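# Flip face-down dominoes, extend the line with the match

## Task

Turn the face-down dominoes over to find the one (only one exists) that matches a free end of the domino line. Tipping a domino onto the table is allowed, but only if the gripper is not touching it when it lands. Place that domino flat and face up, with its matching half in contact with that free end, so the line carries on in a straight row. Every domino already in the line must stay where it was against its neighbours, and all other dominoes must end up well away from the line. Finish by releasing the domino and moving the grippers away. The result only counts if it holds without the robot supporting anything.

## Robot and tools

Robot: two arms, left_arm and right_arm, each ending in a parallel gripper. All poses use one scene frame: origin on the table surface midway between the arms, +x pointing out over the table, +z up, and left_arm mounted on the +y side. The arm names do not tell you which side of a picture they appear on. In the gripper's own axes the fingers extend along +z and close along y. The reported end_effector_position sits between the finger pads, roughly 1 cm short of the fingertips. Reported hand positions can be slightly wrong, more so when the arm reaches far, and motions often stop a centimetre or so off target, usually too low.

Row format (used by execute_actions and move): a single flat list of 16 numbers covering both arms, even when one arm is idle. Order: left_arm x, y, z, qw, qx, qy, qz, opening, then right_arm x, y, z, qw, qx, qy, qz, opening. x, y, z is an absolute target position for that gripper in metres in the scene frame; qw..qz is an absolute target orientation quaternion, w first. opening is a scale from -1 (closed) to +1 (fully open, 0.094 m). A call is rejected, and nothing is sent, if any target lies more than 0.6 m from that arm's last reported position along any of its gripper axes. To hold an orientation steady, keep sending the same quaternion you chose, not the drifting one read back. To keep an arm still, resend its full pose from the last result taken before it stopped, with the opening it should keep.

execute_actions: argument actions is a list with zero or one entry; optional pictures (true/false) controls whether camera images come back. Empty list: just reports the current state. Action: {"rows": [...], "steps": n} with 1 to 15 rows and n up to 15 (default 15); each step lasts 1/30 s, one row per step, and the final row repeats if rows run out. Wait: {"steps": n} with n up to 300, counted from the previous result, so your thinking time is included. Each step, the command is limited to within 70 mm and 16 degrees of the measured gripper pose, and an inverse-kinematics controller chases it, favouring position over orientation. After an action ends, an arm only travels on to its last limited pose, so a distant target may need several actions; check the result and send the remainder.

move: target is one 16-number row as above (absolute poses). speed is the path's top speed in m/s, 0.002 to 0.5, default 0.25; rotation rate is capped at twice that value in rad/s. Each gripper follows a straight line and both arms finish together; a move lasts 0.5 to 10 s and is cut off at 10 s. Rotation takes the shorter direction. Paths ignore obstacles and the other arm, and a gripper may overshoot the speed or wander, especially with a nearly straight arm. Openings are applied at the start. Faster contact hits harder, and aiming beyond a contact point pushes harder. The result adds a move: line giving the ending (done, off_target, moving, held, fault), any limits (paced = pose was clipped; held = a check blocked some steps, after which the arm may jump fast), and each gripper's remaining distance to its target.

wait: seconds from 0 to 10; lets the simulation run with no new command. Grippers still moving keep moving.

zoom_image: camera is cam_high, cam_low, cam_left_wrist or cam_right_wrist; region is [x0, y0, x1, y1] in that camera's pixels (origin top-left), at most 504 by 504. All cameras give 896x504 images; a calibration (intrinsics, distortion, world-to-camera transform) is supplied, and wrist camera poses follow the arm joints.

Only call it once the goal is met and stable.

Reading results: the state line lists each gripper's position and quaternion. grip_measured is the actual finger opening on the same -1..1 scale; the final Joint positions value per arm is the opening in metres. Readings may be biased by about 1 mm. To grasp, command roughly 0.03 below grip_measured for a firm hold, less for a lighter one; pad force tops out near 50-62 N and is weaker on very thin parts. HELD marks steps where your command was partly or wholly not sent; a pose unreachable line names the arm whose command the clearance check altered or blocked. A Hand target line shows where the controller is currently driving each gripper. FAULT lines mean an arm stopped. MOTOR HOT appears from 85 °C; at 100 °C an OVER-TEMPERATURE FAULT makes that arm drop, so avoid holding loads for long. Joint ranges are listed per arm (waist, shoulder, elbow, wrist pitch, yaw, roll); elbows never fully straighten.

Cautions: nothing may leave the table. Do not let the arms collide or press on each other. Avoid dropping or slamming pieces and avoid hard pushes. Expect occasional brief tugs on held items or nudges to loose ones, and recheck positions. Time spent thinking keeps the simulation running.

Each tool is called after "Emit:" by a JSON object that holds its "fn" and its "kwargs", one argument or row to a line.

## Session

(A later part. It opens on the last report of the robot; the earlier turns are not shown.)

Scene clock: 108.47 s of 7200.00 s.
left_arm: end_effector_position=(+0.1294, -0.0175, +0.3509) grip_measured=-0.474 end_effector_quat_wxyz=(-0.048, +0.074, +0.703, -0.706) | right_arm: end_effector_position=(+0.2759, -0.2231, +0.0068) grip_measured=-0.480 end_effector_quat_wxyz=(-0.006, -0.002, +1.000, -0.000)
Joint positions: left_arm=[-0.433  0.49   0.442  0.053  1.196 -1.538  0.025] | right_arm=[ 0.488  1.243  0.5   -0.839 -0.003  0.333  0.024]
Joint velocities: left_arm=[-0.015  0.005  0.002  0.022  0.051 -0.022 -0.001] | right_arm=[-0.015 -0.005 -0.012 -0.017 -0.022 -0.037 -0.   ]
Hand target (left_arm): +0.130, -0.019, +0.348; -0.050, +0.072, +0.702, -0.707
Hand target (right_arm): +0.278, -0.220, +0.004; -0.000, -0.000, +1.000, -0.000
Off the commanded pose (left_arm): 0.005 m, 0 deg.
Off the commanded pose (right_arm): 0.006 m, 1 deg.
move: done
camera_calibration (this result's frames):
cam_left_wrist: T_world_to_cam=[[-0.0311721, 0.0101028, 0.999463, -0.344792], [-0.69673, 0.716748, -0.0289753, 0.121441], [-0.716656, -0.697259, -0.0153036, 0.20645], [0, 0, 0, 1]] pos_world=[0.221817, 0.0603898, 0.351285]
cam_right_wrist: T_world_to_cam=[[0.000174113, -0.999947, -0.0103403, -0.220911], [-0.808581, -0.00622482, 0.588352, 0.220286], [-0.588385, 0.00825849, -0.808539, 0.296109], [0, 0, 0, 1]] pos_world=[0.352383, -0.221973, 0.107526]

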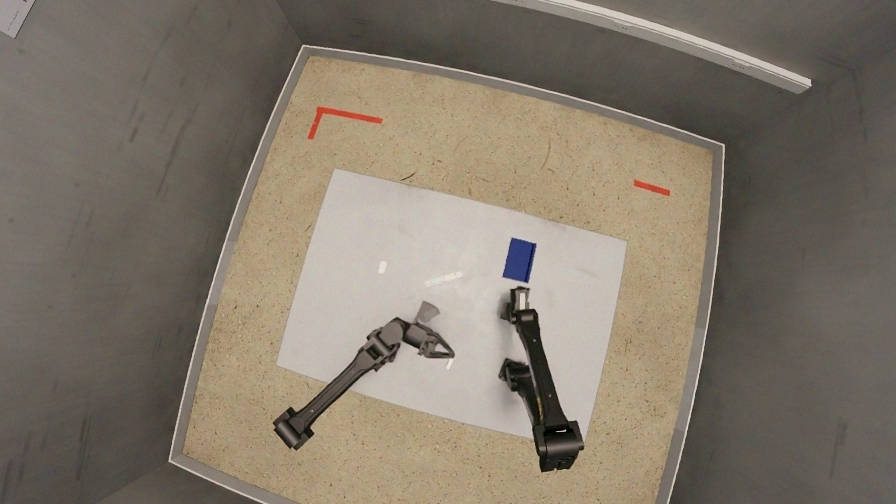

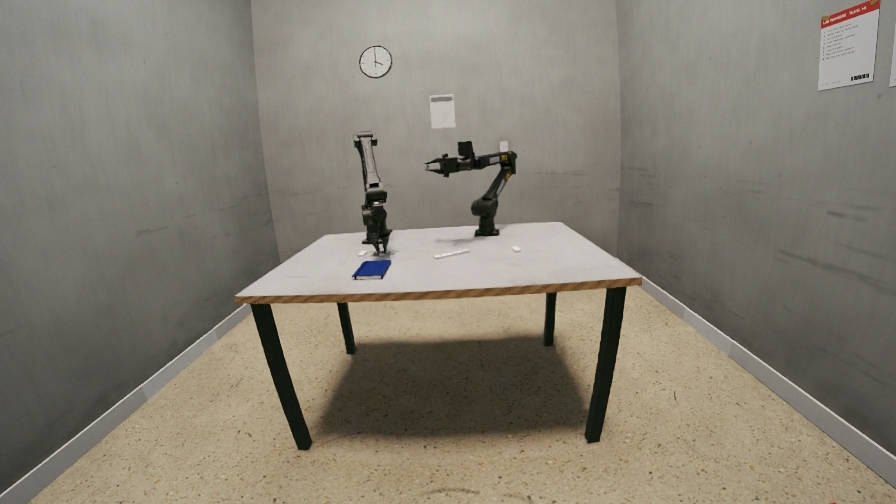

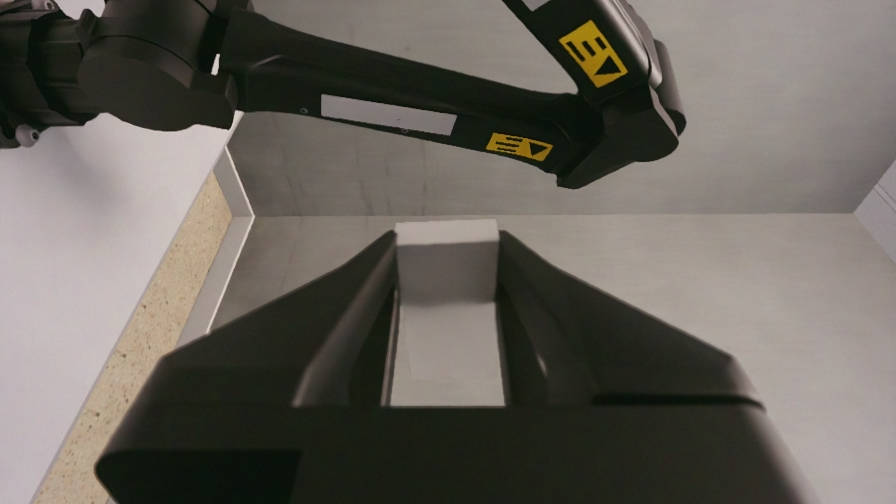

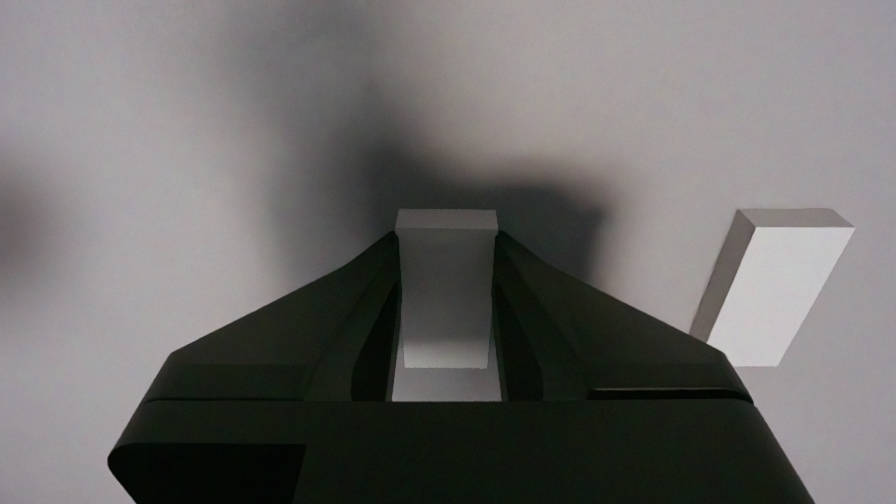

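Emit:
{"fn": "execute_actions", "kwargs": {
  "actions": [
    {"rows":[[0.13,-0.02,0.347,-0.05,0.073,0.7035,-0.7053,-0.51,0.278,-0.222,0.006,0,0,1,0,0.0],[0.13,-0.02,0.347,-0.05,0.073,0.7035,-0.7053,-0.51,0.278,-0.222,0.006,0,0,1,0,0.0],[0.13,-0.02,0.347,-0.05,0.073,0.7035,-0.7053,-0.51,0.278,-0.222,0.006,0,0,1,0,0.0],[0.13,-0.02,0.347,-0.05,0.073,0.7035,-0.7053,-0.51,0.278,-0.222,0.006,0,0,1,0,0.0],[0.13,-0.02,0.347,-0.05,0.073,0.7035,-0.7053,-0.51,0.278,-0.222,0.006,0,0,1,0,0.0],[0.13,-0.02,0.347,-0.05,0.073,0.7035,-0.7053,-0.51,0.278,-0.222,0.006,0,0,1,0,0.0],[0.13,-0.02,0.347,-0.05,0.073,0.7035,-0.7053,-0.51,0.278,-0.222,0.006,0,0,1,0,0.0],[0.13,-0.02,0.347,-0.05,0.073,0.7035,-0.7053,-0.51,0.278,-0.222,0.006,0,0,1,0,0.0],[0.13,-0.02,0.347,-0.05,0.073,0.7035,-0.7053,-0.51,0.278,-0.222,0.015,0,0,1,0,0.0],[0.13,-0.02,0.347,-0.05,0.073,0.7035,-0.7053,-0.51,0.278,-0.222,0.025,0,0,1,0,0.0],[0.13,-0.02,0.347,-0.05,0.073,0.7035,-0.7053,-0.51,0.278,-0.222,0.035,0,0,1,0,0.0],[0.13,-0.02,0.347,-0.05,0.073,0.7035,-0.7053,-0.51,0.278,-0.222,0.045,0,0,1,0,0.0],[0.13,-0.02,0.347,-0.05,0.073,0.7035,-0.7053,-0.51,0.278,-0.222,0.055,0,0,1,0,0.0],[0.13,-0.02,0.347,-0.05,0.073,0.7035,-0.7053,-0.51,0.278,-0.222,0.065,0,0,1,0,0.0]],"steps":15}
  ],
  "pictures": false
}}

Emit:
{"fn": "move", "kwargs": {
  "target": [0.13,0.0,0.347,-0.05,0.073,0.7035,-0.7053,-0.51, 0.16,-0.14,0.37,0.579,-0.406,0.579,0.406,0.2],
  "speed": 0.35
}}

Emit:
{"fn": "move", "kwargs": {
  "target": [0.13,0.0,0.347,-0.05,0.073,0.7035,-0.7053,-0.51, 0.095,-0.085,0.36,0.7044,-0.7044,0.0617,-0.0617,0.2],
  "speed": 0.35
}}

Scene clock: 118.20 s of 7200.00 s.
left_arm: end_effector_position=(+0.1299, -0.0176, +0.3510) grip_measured=-0.474 end_effector_quat_wxyz=(-0.048, +0.072, +0.703, -0.706) | right_arm: end_effector_position=(+0.2573, -0.2296, +0.0268) grip_measured=-0.002 end_effector_quat_wxyz=(-0.029, -0.001, +1.000, -0.009)
Joint positions: left_arm=[-0.433  0.49   0.442  0.054  1.192 -1.542  0.025] | right_arm=[ 0.488  1.167  0.51  -0.974 -0.003  0.335  0.047]
Joint velocities: left_arm=[ 0.005 -0.015 -0.007 -0.007 -0.022  0.007  0.   ] | right_arm=[-0.024 -0.591  0.203 -0.725 -0.022 -0.066 -0.001]
Hand target (left_arm): +0.130, -0.020, +0.347; -0.050, +0.073, +0.704, -0.705
Hand target (right_arm): +0.279, -0.222, +0.059; +0.001, +0.000, +1.000, +0.000
Off the commanded pose (left_arm): 0.005 m, 0 deg.
Off the commanded pose (right_arm): 0.044 m, 3 deg.
Steps of this call (steps 1 to 90: nothing new was sent; then 6.23 s passed at rest; steps 91 to 105: all 15 steps of this action). Readings (end_effector_position):
91: left_arm (+0.1297, -0.0175, +0.3510) | right_arm (+0.2761, -0.2230, +0.0068)
92: left_arm (+0.1299, -0.0176, +0.3510) | right_arm (+0.2761, -0.2230, +0.0068)
94: left_arm (+0.1300, -0.0176, +0.3510) | right_arm (+0.2757, -0.2231, +0.0066)
98: left_arm (+0.1299, -0.0176, +0.3510) | right_arm (+0.2757, -0.2231, +0.0066)
105: the state above

Scene clock: 122.13 s of 7200.00 s.
left_arm: end_effector_position=(+0.1256, -0.0001, +0.3534) grip_measured=-0.474 end_effector_quat_wxyz=(-0.046, +0.084, +0.699, -0.708) | right_arm: end_effector_position=(+0.1768, -0.1374, +0.3619) grip_measured=+0.198 end_effector_quat_wxyz=(+0.578, -0.395, +0.588, +0.406)
Joint positions: left_arm=[-0.35   0.447  0.433  0.04   1.292 -1.542  0.025] | right_arm=[ 0.239  0.027  0.444 -0.425 -1.116  0.013  0.056]
Joint velocities: left_arm=[ 0.005 -0.015  0.007 -0.007 -0.051 -0.007 -0.001] | right_arm=[-0.005 -0.005  0.007  0.017 -0.022 -0.051 -0.001]
Hand target (left_arm): +0.130, -0.000, +0.347; -0.050, +0.073, +0.704, -0.705
Hand target (right_arm): +0.174, -0.137, +0.366; +0.584, -0.399, +0.579, +0.405
Off the commanded pose (left_arm): 0.008 m, 1 deg.
Off the commanded pose (right_arm): 0.019 m, 2 deg.
move: off_target (right_arm)
camera_calibration (this result's frames):
cam_left_wrist: T_world_to_cam=[[-0.0473208, 0.0191959, 0.998695, -0.345243], [-0.686754, 0.725402, -0.0464831, 0.111312], [-0.725348, -0.688057, -0.0211438, 0.219066], [0, 0, 0, 1]] pos_world=[0.219006, 0.0766116, 0.354598]
cam_right_wrist: T_world_to_cam=[[0.936967, -0.348589, -0.0240574, -0.202689], [-0.221369, -0.538925, -0.812746, 0.26181], [0.270349, 0.766842, -0.582121, 0.394698], [0, 0, 0, 1]] pos_world=[0.141163, -0.232231, 0.437671]

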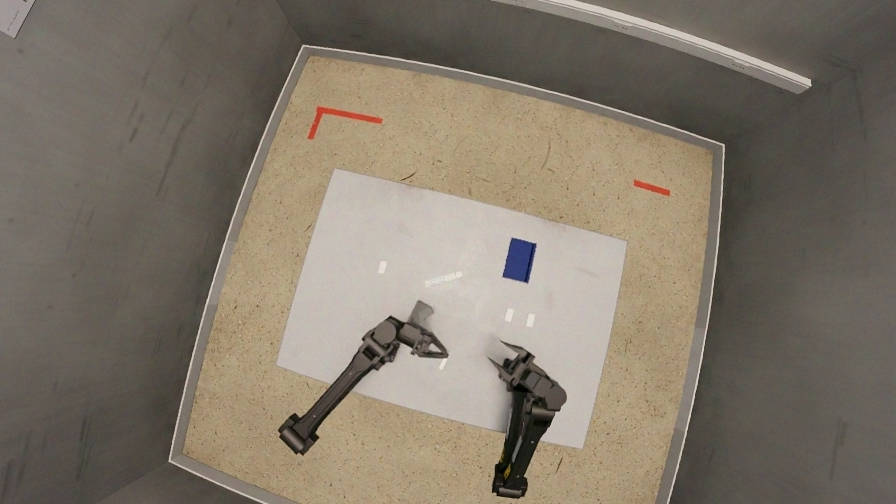

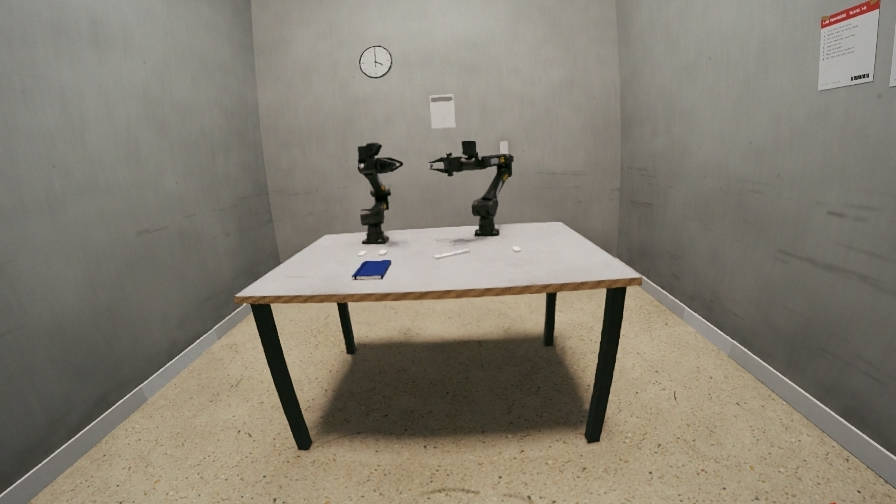

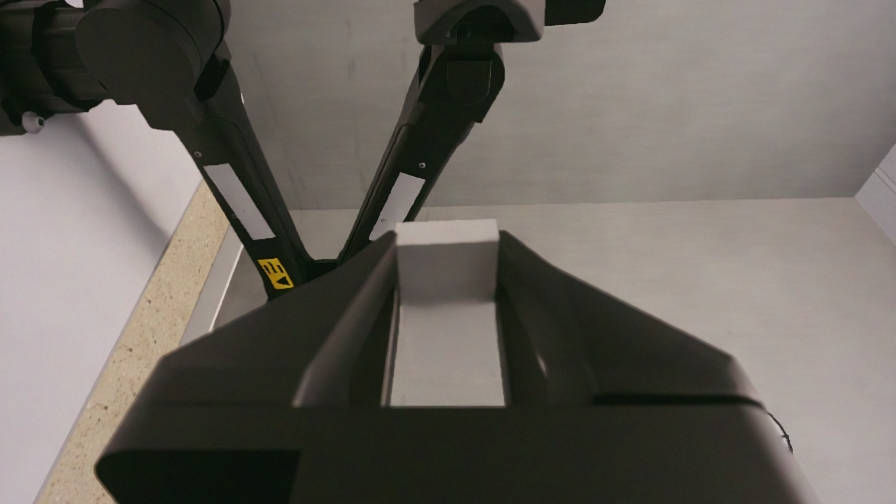

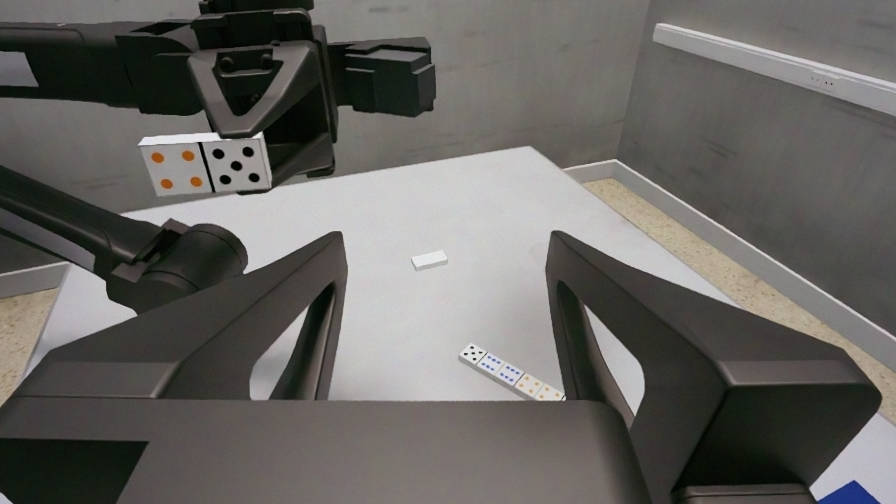

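Scene clock: 125.07 s of 7200.00 s.
left_arm: end_effector_position=(+0.1256, -0.0001, +0.3534) grip_measured=-0.474 end_effector_quat_wxyz=(-0.046, +0.084, +0.699, -0.708) | right_arm: end_effector_position=(+0.0966, -0.0715, +0.3323) grip_measured=+0.198 end_effector_quat_wxyz=(-0.663, +0.744, -0.061, +0.059)
Joint positions: left_arm=[-0.35   0.447  0.433  0.04   1.292 -1.542  0.025] | right_arm=[ 1.412  0.018  0.436 -0.534 -0.138 -1.594  0.056]
Joint velocities: left_arm=[-0.005 -0.005 -0.007  0.017 -0.022 -0.022 -0.   ] | right_arm=[ 0.034 -0.024  0.017  0.002  0.081 -0.066  0.001]
Hand target (left_arm): +0.130, +0.000, +0.347; -0.050, +0.073, +0.703, -0.705
Hand target (right_arm): +0.093, -0.078, +0.358; -0.681, +0.728, -0.050, +0.066
Off the commanded pose (left_arm): 0.008 m, 1 deg.
Off the commanded pose (right_arm): 0.031 m, 7 deg.
joint sent to its limit (right arm) — the command would take joint 2 (shoulder) past its lower limit, so that joint was sent only as far as its limit.
move: off_target (right_arm)
camera_calibration (this result's frames):
cam_left_wrist: T_world_to_cam=[[-0.0473208, 0.0191959, 0.998695, -0.345243], [-0.686754, 0.725402, -0.0464831, 0.111312], [-0.725348, -0.688057, -0.0211438, 0.219066], [0, 0, 0, 1]] pos_world=[0.219006, 0.0766116, 0.354598]
cam_right_wrist: T_world_to_cam=[[0.0173976, 0.123556, 0.992185, -0.320391], [0.705922, -0.704273, 0.0753244, -0.140961], [0.708076, 0.699095, -0.0994736, 0.14106], [0, 0, 0, 1]] pos_world=[0.00520047, -0.158304, 0.342537]

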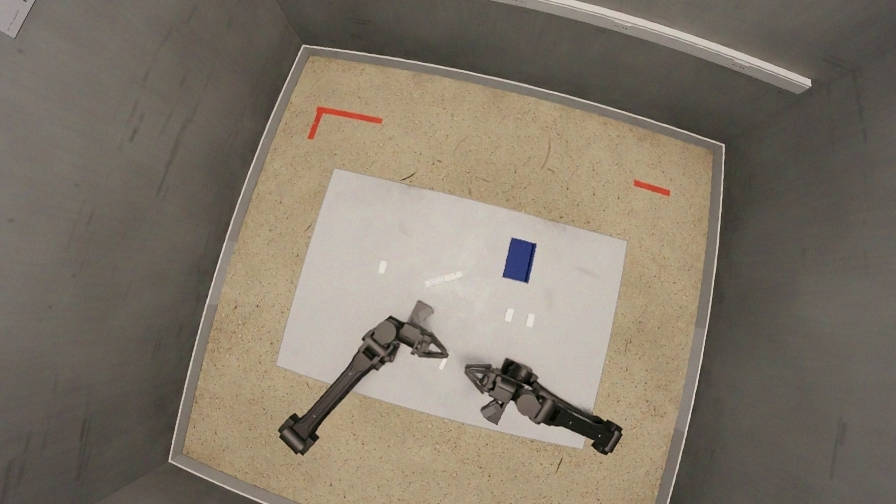

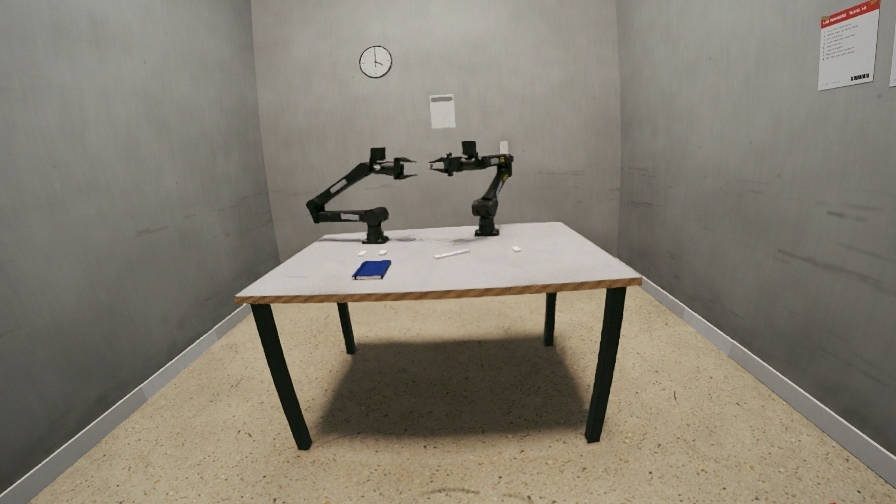

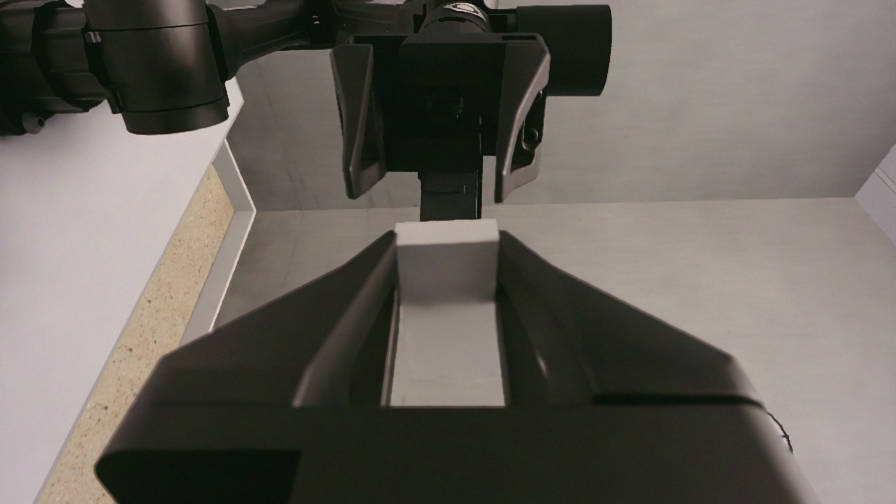

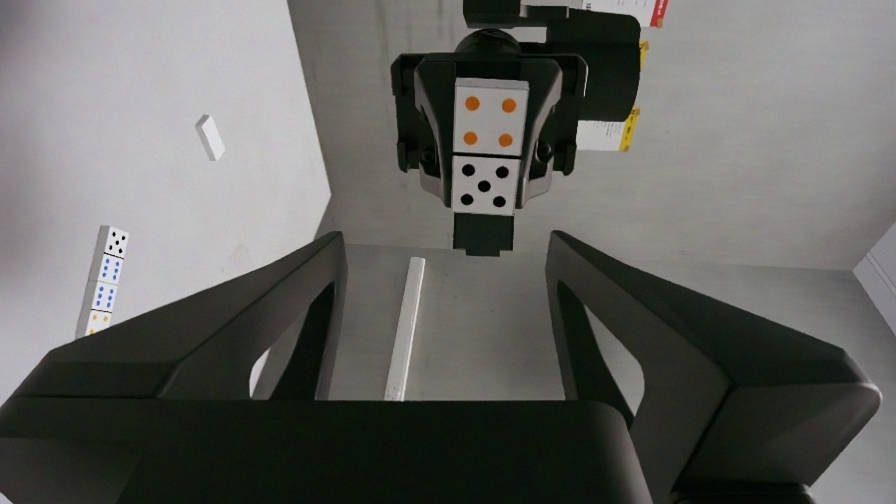

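Emit:
{"fn": "move", "kwargs": {
  "target": [0.13,0.0,0.347,-0.05,0.073,0.7035,-0.7053,-0.51, 0.097,-0.045,0.375,0.7044,-0.7044,0.0617,-0.0617,0.2],
  "speed": 0.1
}}

Scene clock: 129.60 s of 7200.00 s.
left_arm: end_effector_position=(+0.1256, -0.0001, +0.3534) grip_measured=-0.474 end_effector_quat_wxyz=(-0.046, +0.084, +0.699, -0.708) | right_arm: end_effector_position=(+0.0984, -0.0448, +0.3492) grip_measured=+0.198 end_effector_quat_wxyz=(+0.685, -0.723, +0.061, -0.066)
Joint positions: left_arm=[-0.35   0.447  0.433  0.04   1.292 -1.542  0.025] | right_arm=[ 1.499  0.125  0.436 -0.364 -0.043 -1.585  0.056]
Joint velocities: left_arm=[-0.015  0.024 -0.017 -0.012 -0.037 -0.022 -0.001] | right_arm=[ 0.005 -0.005 -0.007 -0.012 -0.051  0.051 -0.   ]
Hand target (left_arm): +0.130, +0.000, +0.347; -0.050, +0.073, +0.703, -0.705
Hand target (right_arm): +0.096, -0.046, +0.374; +0.704, -0.705, +0.061, -0.063
Off the commanded pose (left_arm): 0.008 m, 1 deg.
Off the commanded pose (right_arm): 0.026 m, 3 deg.
After step 90, 0.60 s passed at rest.
move: off_target (right_arm)
camera_calibration (this result's frames):
cam_left_wrist: T_world_to_cam=[[-0.0473208, 0.0191959, 0.998695, -0.345243], [-0.686754, 0.725402, -0.0464831, 0.111312], [-0.725348, -0.688057, -0.0211438, 0.219066], [0, 0, 0, 1]] pos_world=[0.219006, 0.0766116, 0.354598]
cam_right_wrist: T_world_to_cam=[[0.00237227, 0.0637195, 0.997965, -0.34377], [0.698182, -0.71457, 0.0439652, -0.113516], [0.715917, 0.696656, -0.046183, 0.103296], [0, 0, 0, 1]] pos_world=[0.00611842, -0.131172, 0.352832]

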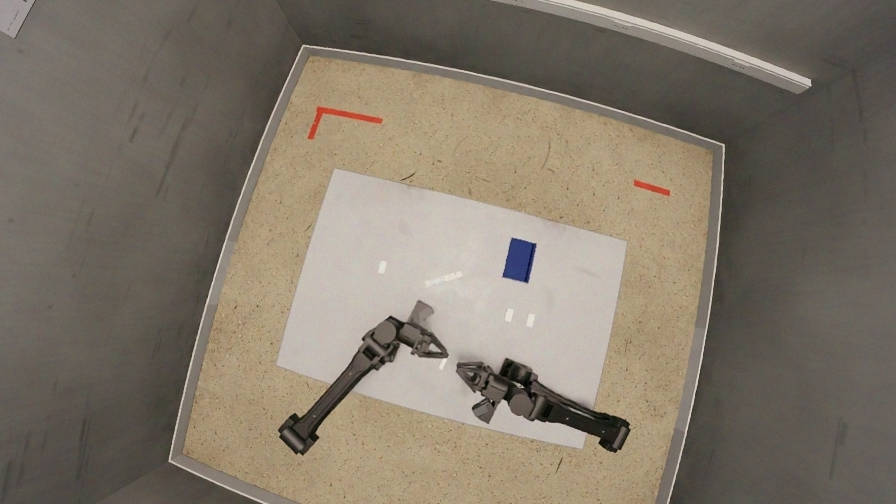

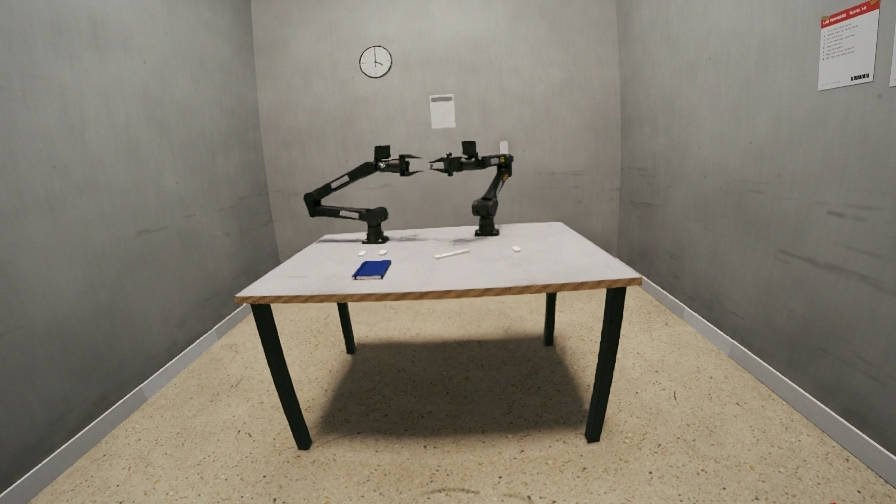

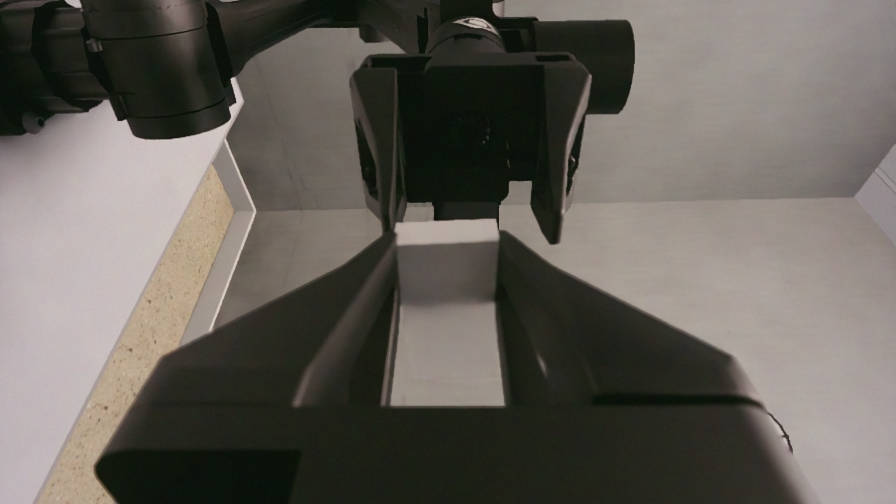

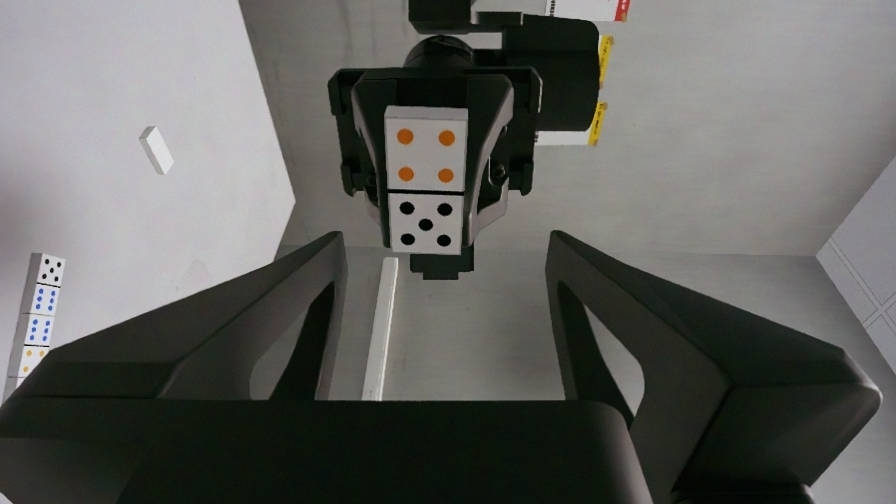

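Emit:
{"fn": "move", "kwargs": {
  "target": [0.13,-0.012,0.35,-0.05,0.073,0.7035,-0.7053,-0.51, 0.097,-0.045,0.340,0.7044,-0.7044,0.0617,-0.0617,0.2],
  "speed": 0.05
}}

Scene clock: 133.43 s of 7200.00 s.
left_arm: end_effector_position=(+0.1295, -0.0097, +0.3485) grip_measured=-0.474 end_effector_quat_wxyz=(-0.049, +0.071, +0.703, -0.706) | right_arm: end_effector_position=(+0.0987, -0.0438, +0.3311) grip_measured=+0.198 end_effector_quat_wxyz=(+0.691, -0.718, +0.061, -0.066)
Joint positions: left_arm=[-0.394  0.472  0.433  0.04   1.232 -1.542  0.025] | right_arm=[ 1.499  0.099  0.377 -0.316 -0.043 -1.583  0.056]
Joint velocities: left_arm=[-0.005 -0.015 -0.002 -0.007  0.066 -0.007  0.   ] | right_arm=[-0.005 -0.005 -0.002  0.032  0.007 -0.051 -0.001]
Hand target (left_arm): +0.130, -0.012, +0.350; -0.050, +0.073, +0.703, -0.705
Hand target (right_arm): +0.097, -0.045, +0.340; +0.704, -0.705, +0.062, -0.062
Off the commanded pose (left_arm): 0.003 m, 0 deg.
Off the commanded pose (right_arm): 0.009 m, 2 deg.
After step 90, 0.03 s passed at rest.
move: done
camera_calibration (this result's frames):
cam_left_wrist: T_world_to_cam=[[-0.0249029, 0.0076338, 0.999661, -0.343363], [-0.698256, 0.715483, -0.0228582, 0.113918], [-0.715415, -0.698589, -0.0124872, 0.210776], [0, 0, 0, 1]] pos_world=[0.221785, 0.0683602, 0.348483]
cam_right_wrist: T_world_to_cam=[[0.0014243, 0.0491992, 0.998788, -0.326548], [0.697797, -0.715476, 0.0342485, -0.109015], [0.716294, 0.696903, -0.0353502, 0.0979715], [0, 0, 0, 1]] pos_world=[0.00635924, -0.130208, 0.33335]

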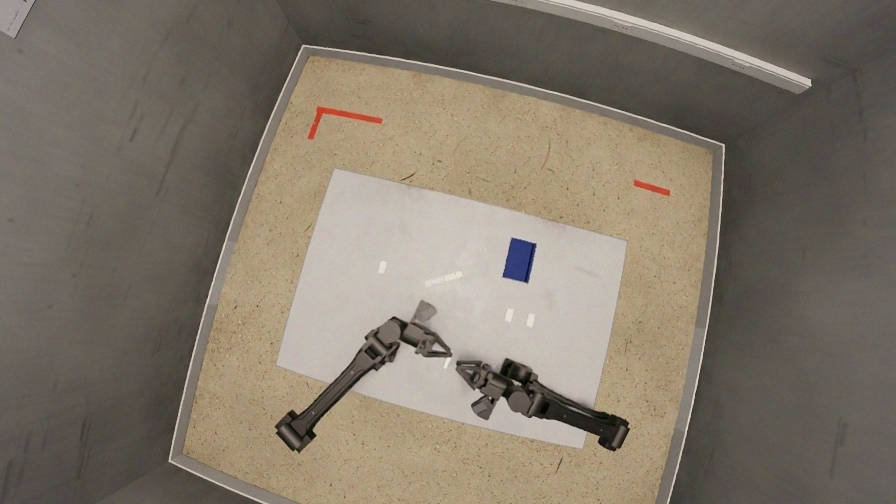

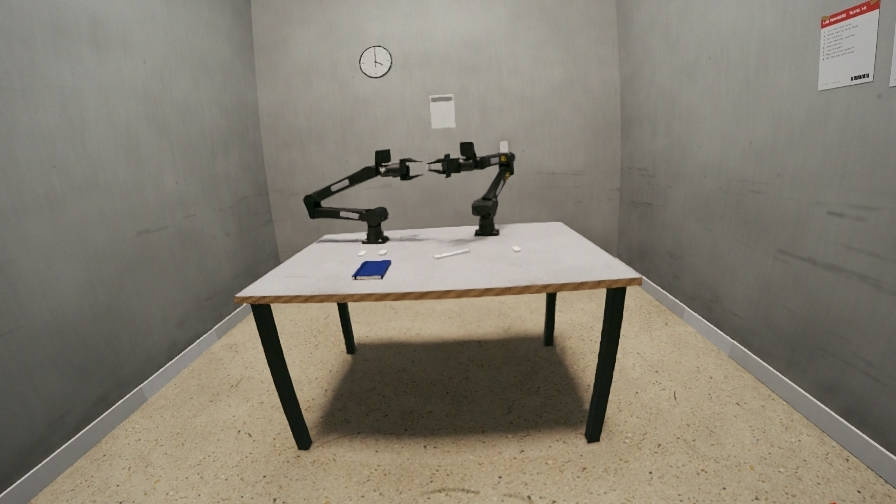

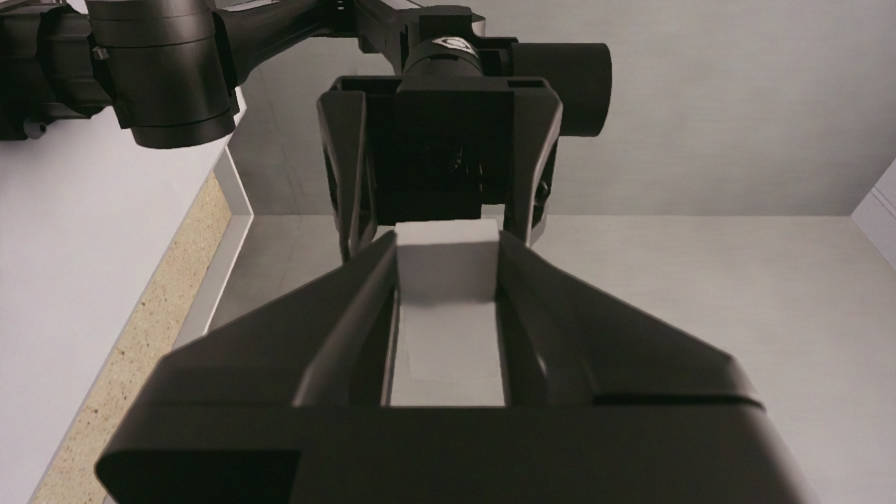

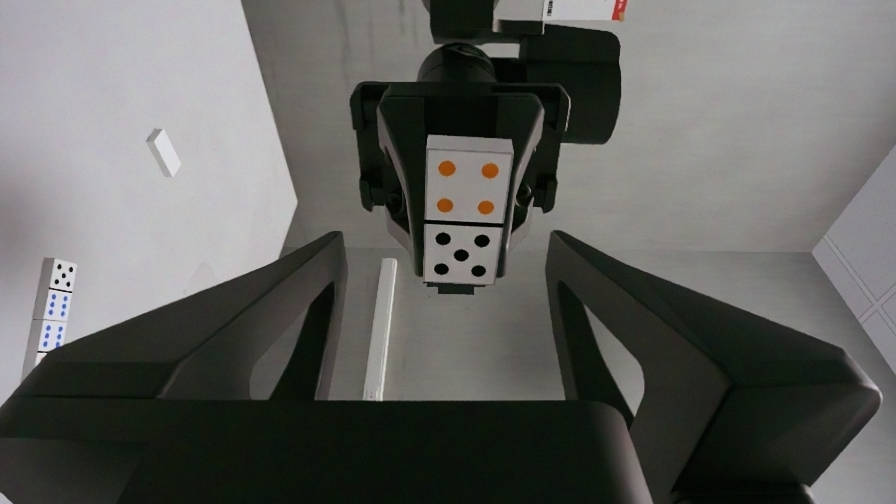

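Emit:
{"fn": "move", "kwargs": {
  "target": [0.128,-0.03,0.343,-0.05,0.073,0.7035,-0.7053,-0.51, 0.097,-0.045,0.340,0.7044,-0.7044,0.0617,-0.0617,0.2],
  "speed": 0.03
}}

Scene clock: 137.40 s of 7200.00 s.
left_arm: end_effector_position=(+0.1279, -0.0277, +0.3433) grip_measured=-0.474 end_effector_quat_wxyz=(-0.054, +0.066, +0.706, -0.703) | right_arm: end_effector_position=(+0.0987, -0.0438, +0.3312) grip_measured=+0.198 end_effector_quat_wxyz=(+0.691, -0.718, +0.061, -0.066)
Joint positions: left_arm=[-0.486  0.51   0.433  0.063  1.141 -1.542  0.025] | right_arm=[ 1.499  0.099  0.377 -0.316 -0.043 -1.582  0.056]
Joint velocities: left_arm=[ 0.005  0.005 -0.002  0.007  0.022  0.007 -0.   ] | right_arm=[ 0.005  0.005  0.032 -0.037  0.022  0.081 -0.   ]
Hand target (left_arm): +0.128, -0.030, +0.343; -0.050, +0.073, +0.704, -0.705
Hand target (right_arm): +0.097, -0.045, +0.340; +0.704, -0.705, +0.062, -0.062
Off the commanded pose (left_arm): 0.002 m, 1 deg.
Off the commanded pose (right_arm): 0.009 m, 2 deg.
move: done
camera_calibration (this result's frames):
cam_left_wrist: T_world_to_cam=[[-0.0125569, -0.000647623, 0.999921, -0.340022], [-0.698176, 0.715878, -0.00830399, 0.120493], [-0.715816, -0.698225, -0.00944139, 0.195997], [0, 0, 0, 1]] pos_world=[0.220153, 0.0503718, 0.342846]
cam_right_wrist: T_world_to_cam=[[0.00209045, 0.0486908, 0.998812, -0.326738], [0.6978, -0.715513, 0.0334199, -0.108744], [0.71629, 0.6969, -0.0354722, 0.0980125], [0, 0, 0, 1]] pos_world=[0.00635907, -0.130203, 0.333461]

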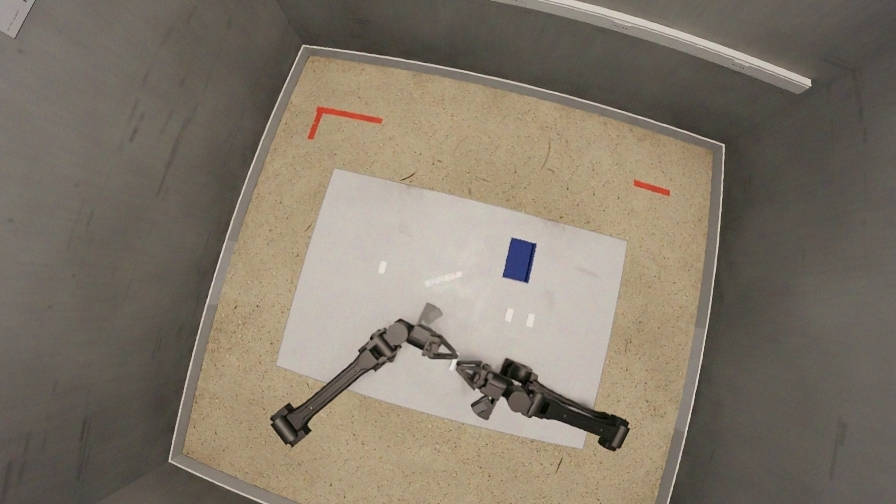

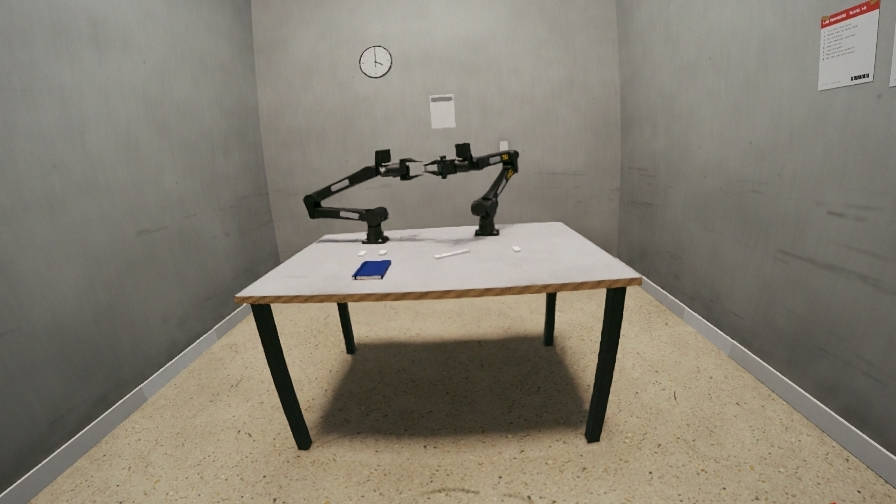

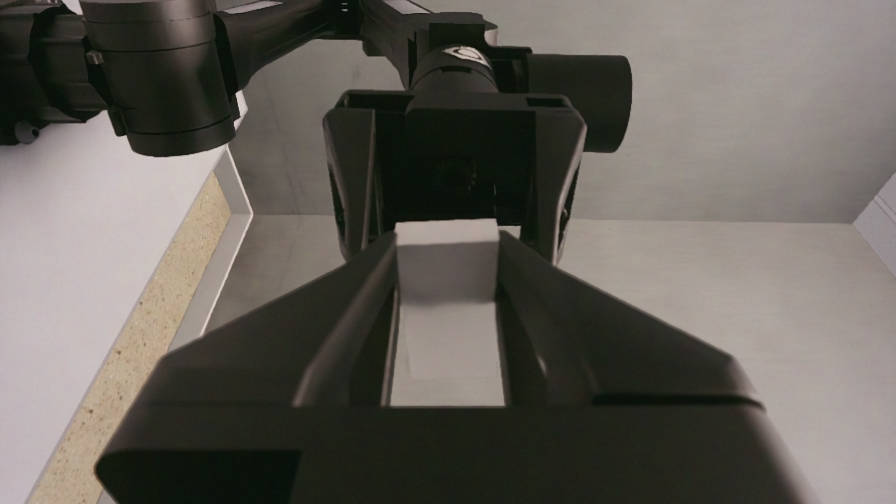

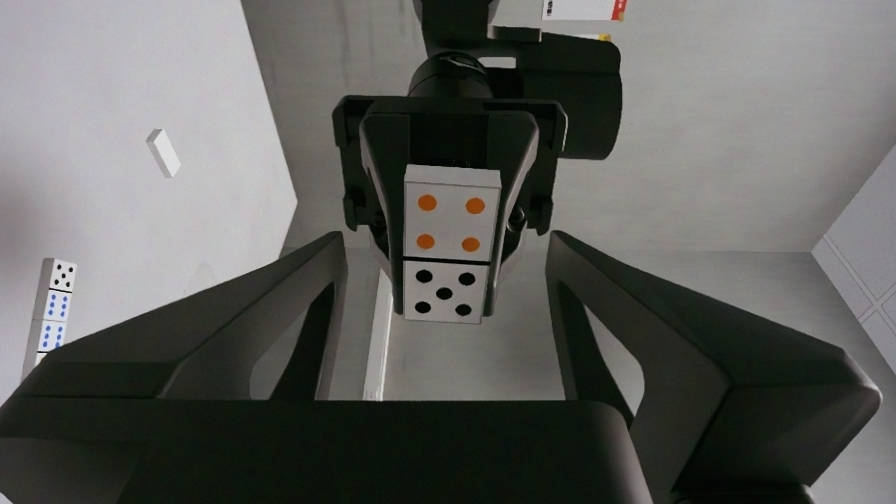

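Emit:
{"fn": "move", "kwargs": {
  "target": [0.130,-0.043,0.343,-0.027,0.096,0.705,-0.703,-0.51, 0.097,-0.045,0.340,0.7044,-0.7044,0.0617,-0.0617,0.2],
  "speed": 0.025
}}

Scene clock: 143.40 s of 7200.00 s.
left_arm: end_effector_position=(+0.1294, -0.0396, +0.3342) grip_measured=-0.474 end_effector_quat_wxyz=(-0.037, +0.083, +0.711, -0.698) | right_arm: end_effector_position=(+0.0987, -0.0438, +0.3312) grip_measured=+0.198 end_effector_quat_wxyz=(+0.691, -0.718, +0.061, -0.066)
Joint positions: left_arm=[-0.535  0.548  0.433  0.064  1.09  -1.463  0.025] | right_arm=[ 1.499  0.099  0.377 -0.316 -0.043 -1.582  0.056]
Joint velocities: left_arm=[-0.015 -0.005 -0.002 -0.012 -0.022 -0.066 -0.   ] | right_arm=[-0.005 -0.005 -0.007 -0.002 -0.081 -0.007  0.001]
Hand target (left_arm): +0.130, -0.042, +0.343; -0.027, +0.096, +0.705, -0.703
Hand target (right_arm): +0.097, -0.045, +0.340; +0.704, -0.705, +0.062, -0.062
Off the commanded pose (left_arm): 0.009 m, 2 deg.
Off the commanded pose (right_arm): 0.009 m, 2 deg.
After step 90, 1.17 s passed at rest.
move: done
camera_calibration (this result's frames):
cam_left_wrist: T_world_to_cam=[[-0.0606113, -0.0105893, 0.998105, -0.324434], [-0.697948, 0.715303, -0.0347949, 0.138797], [-0.713579, -0.698734, -0.0507462, 0.202166], [0, 0, 0, 1]] pos_world=[0.22147, 0.0385434, 0.338908]
cam_right_wrist: T_world_to_cam=[[0.00209045, 0.0486908, 0.998812, -0.326738], [0.6978, -0.715513, 0.0334199, -0.108744], [0.71629, 0.6969, -0.0354722, 0.0980125], [0, 0, 0, 1]] pos_world=[0.00635907, -0.130203, 0.333461]

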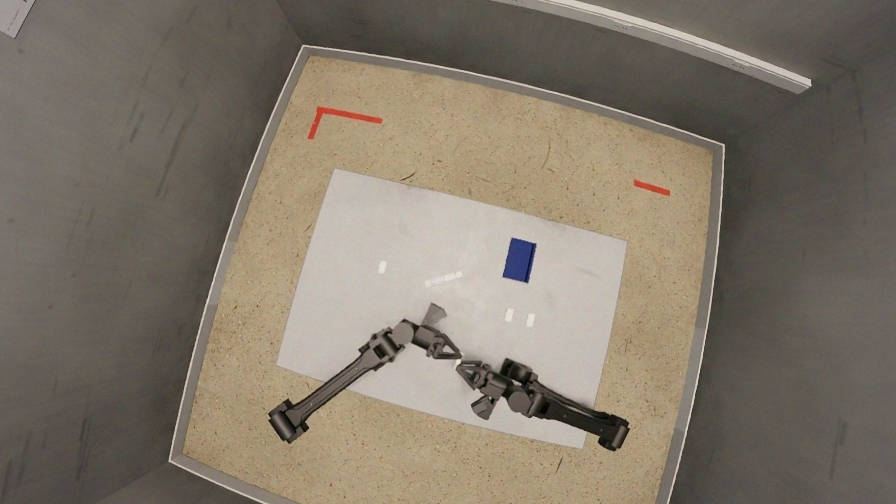

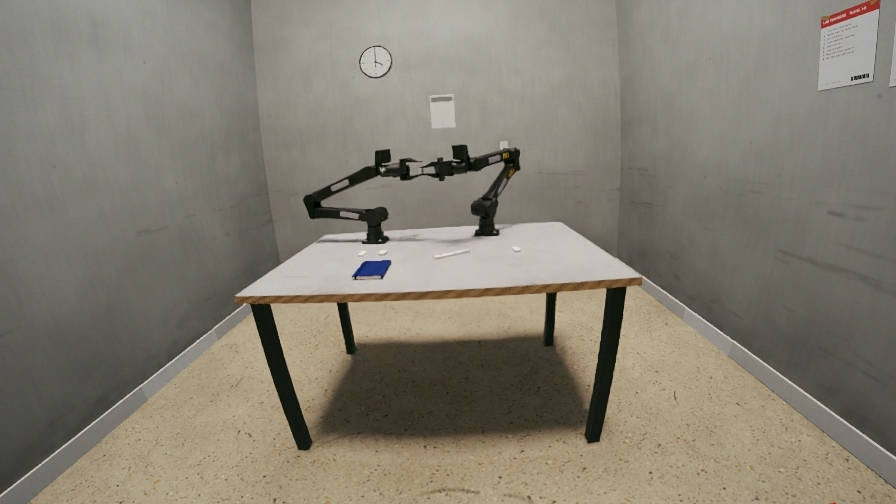

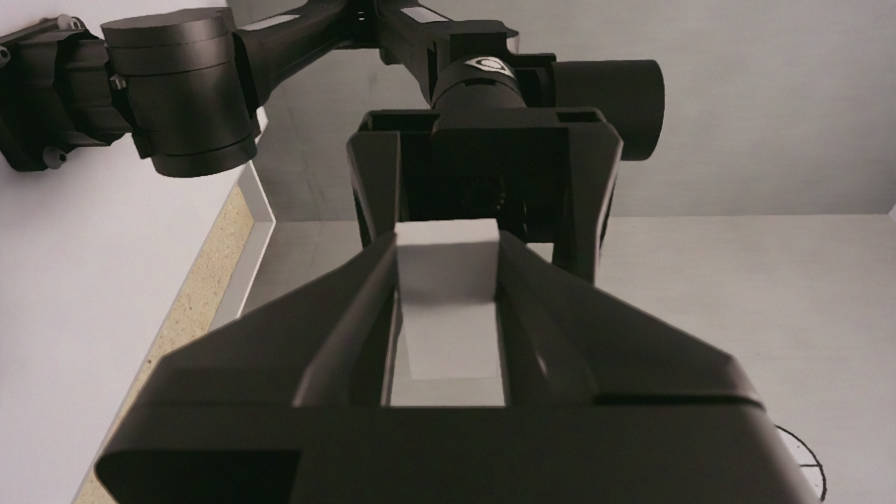

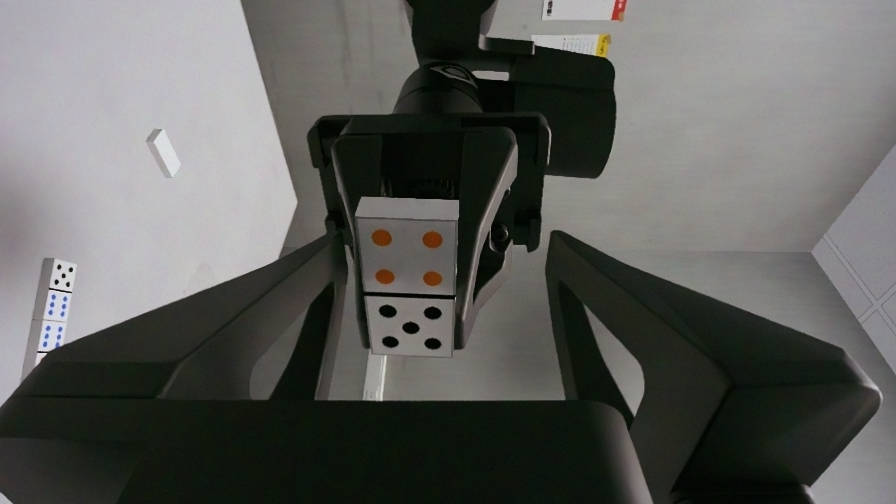

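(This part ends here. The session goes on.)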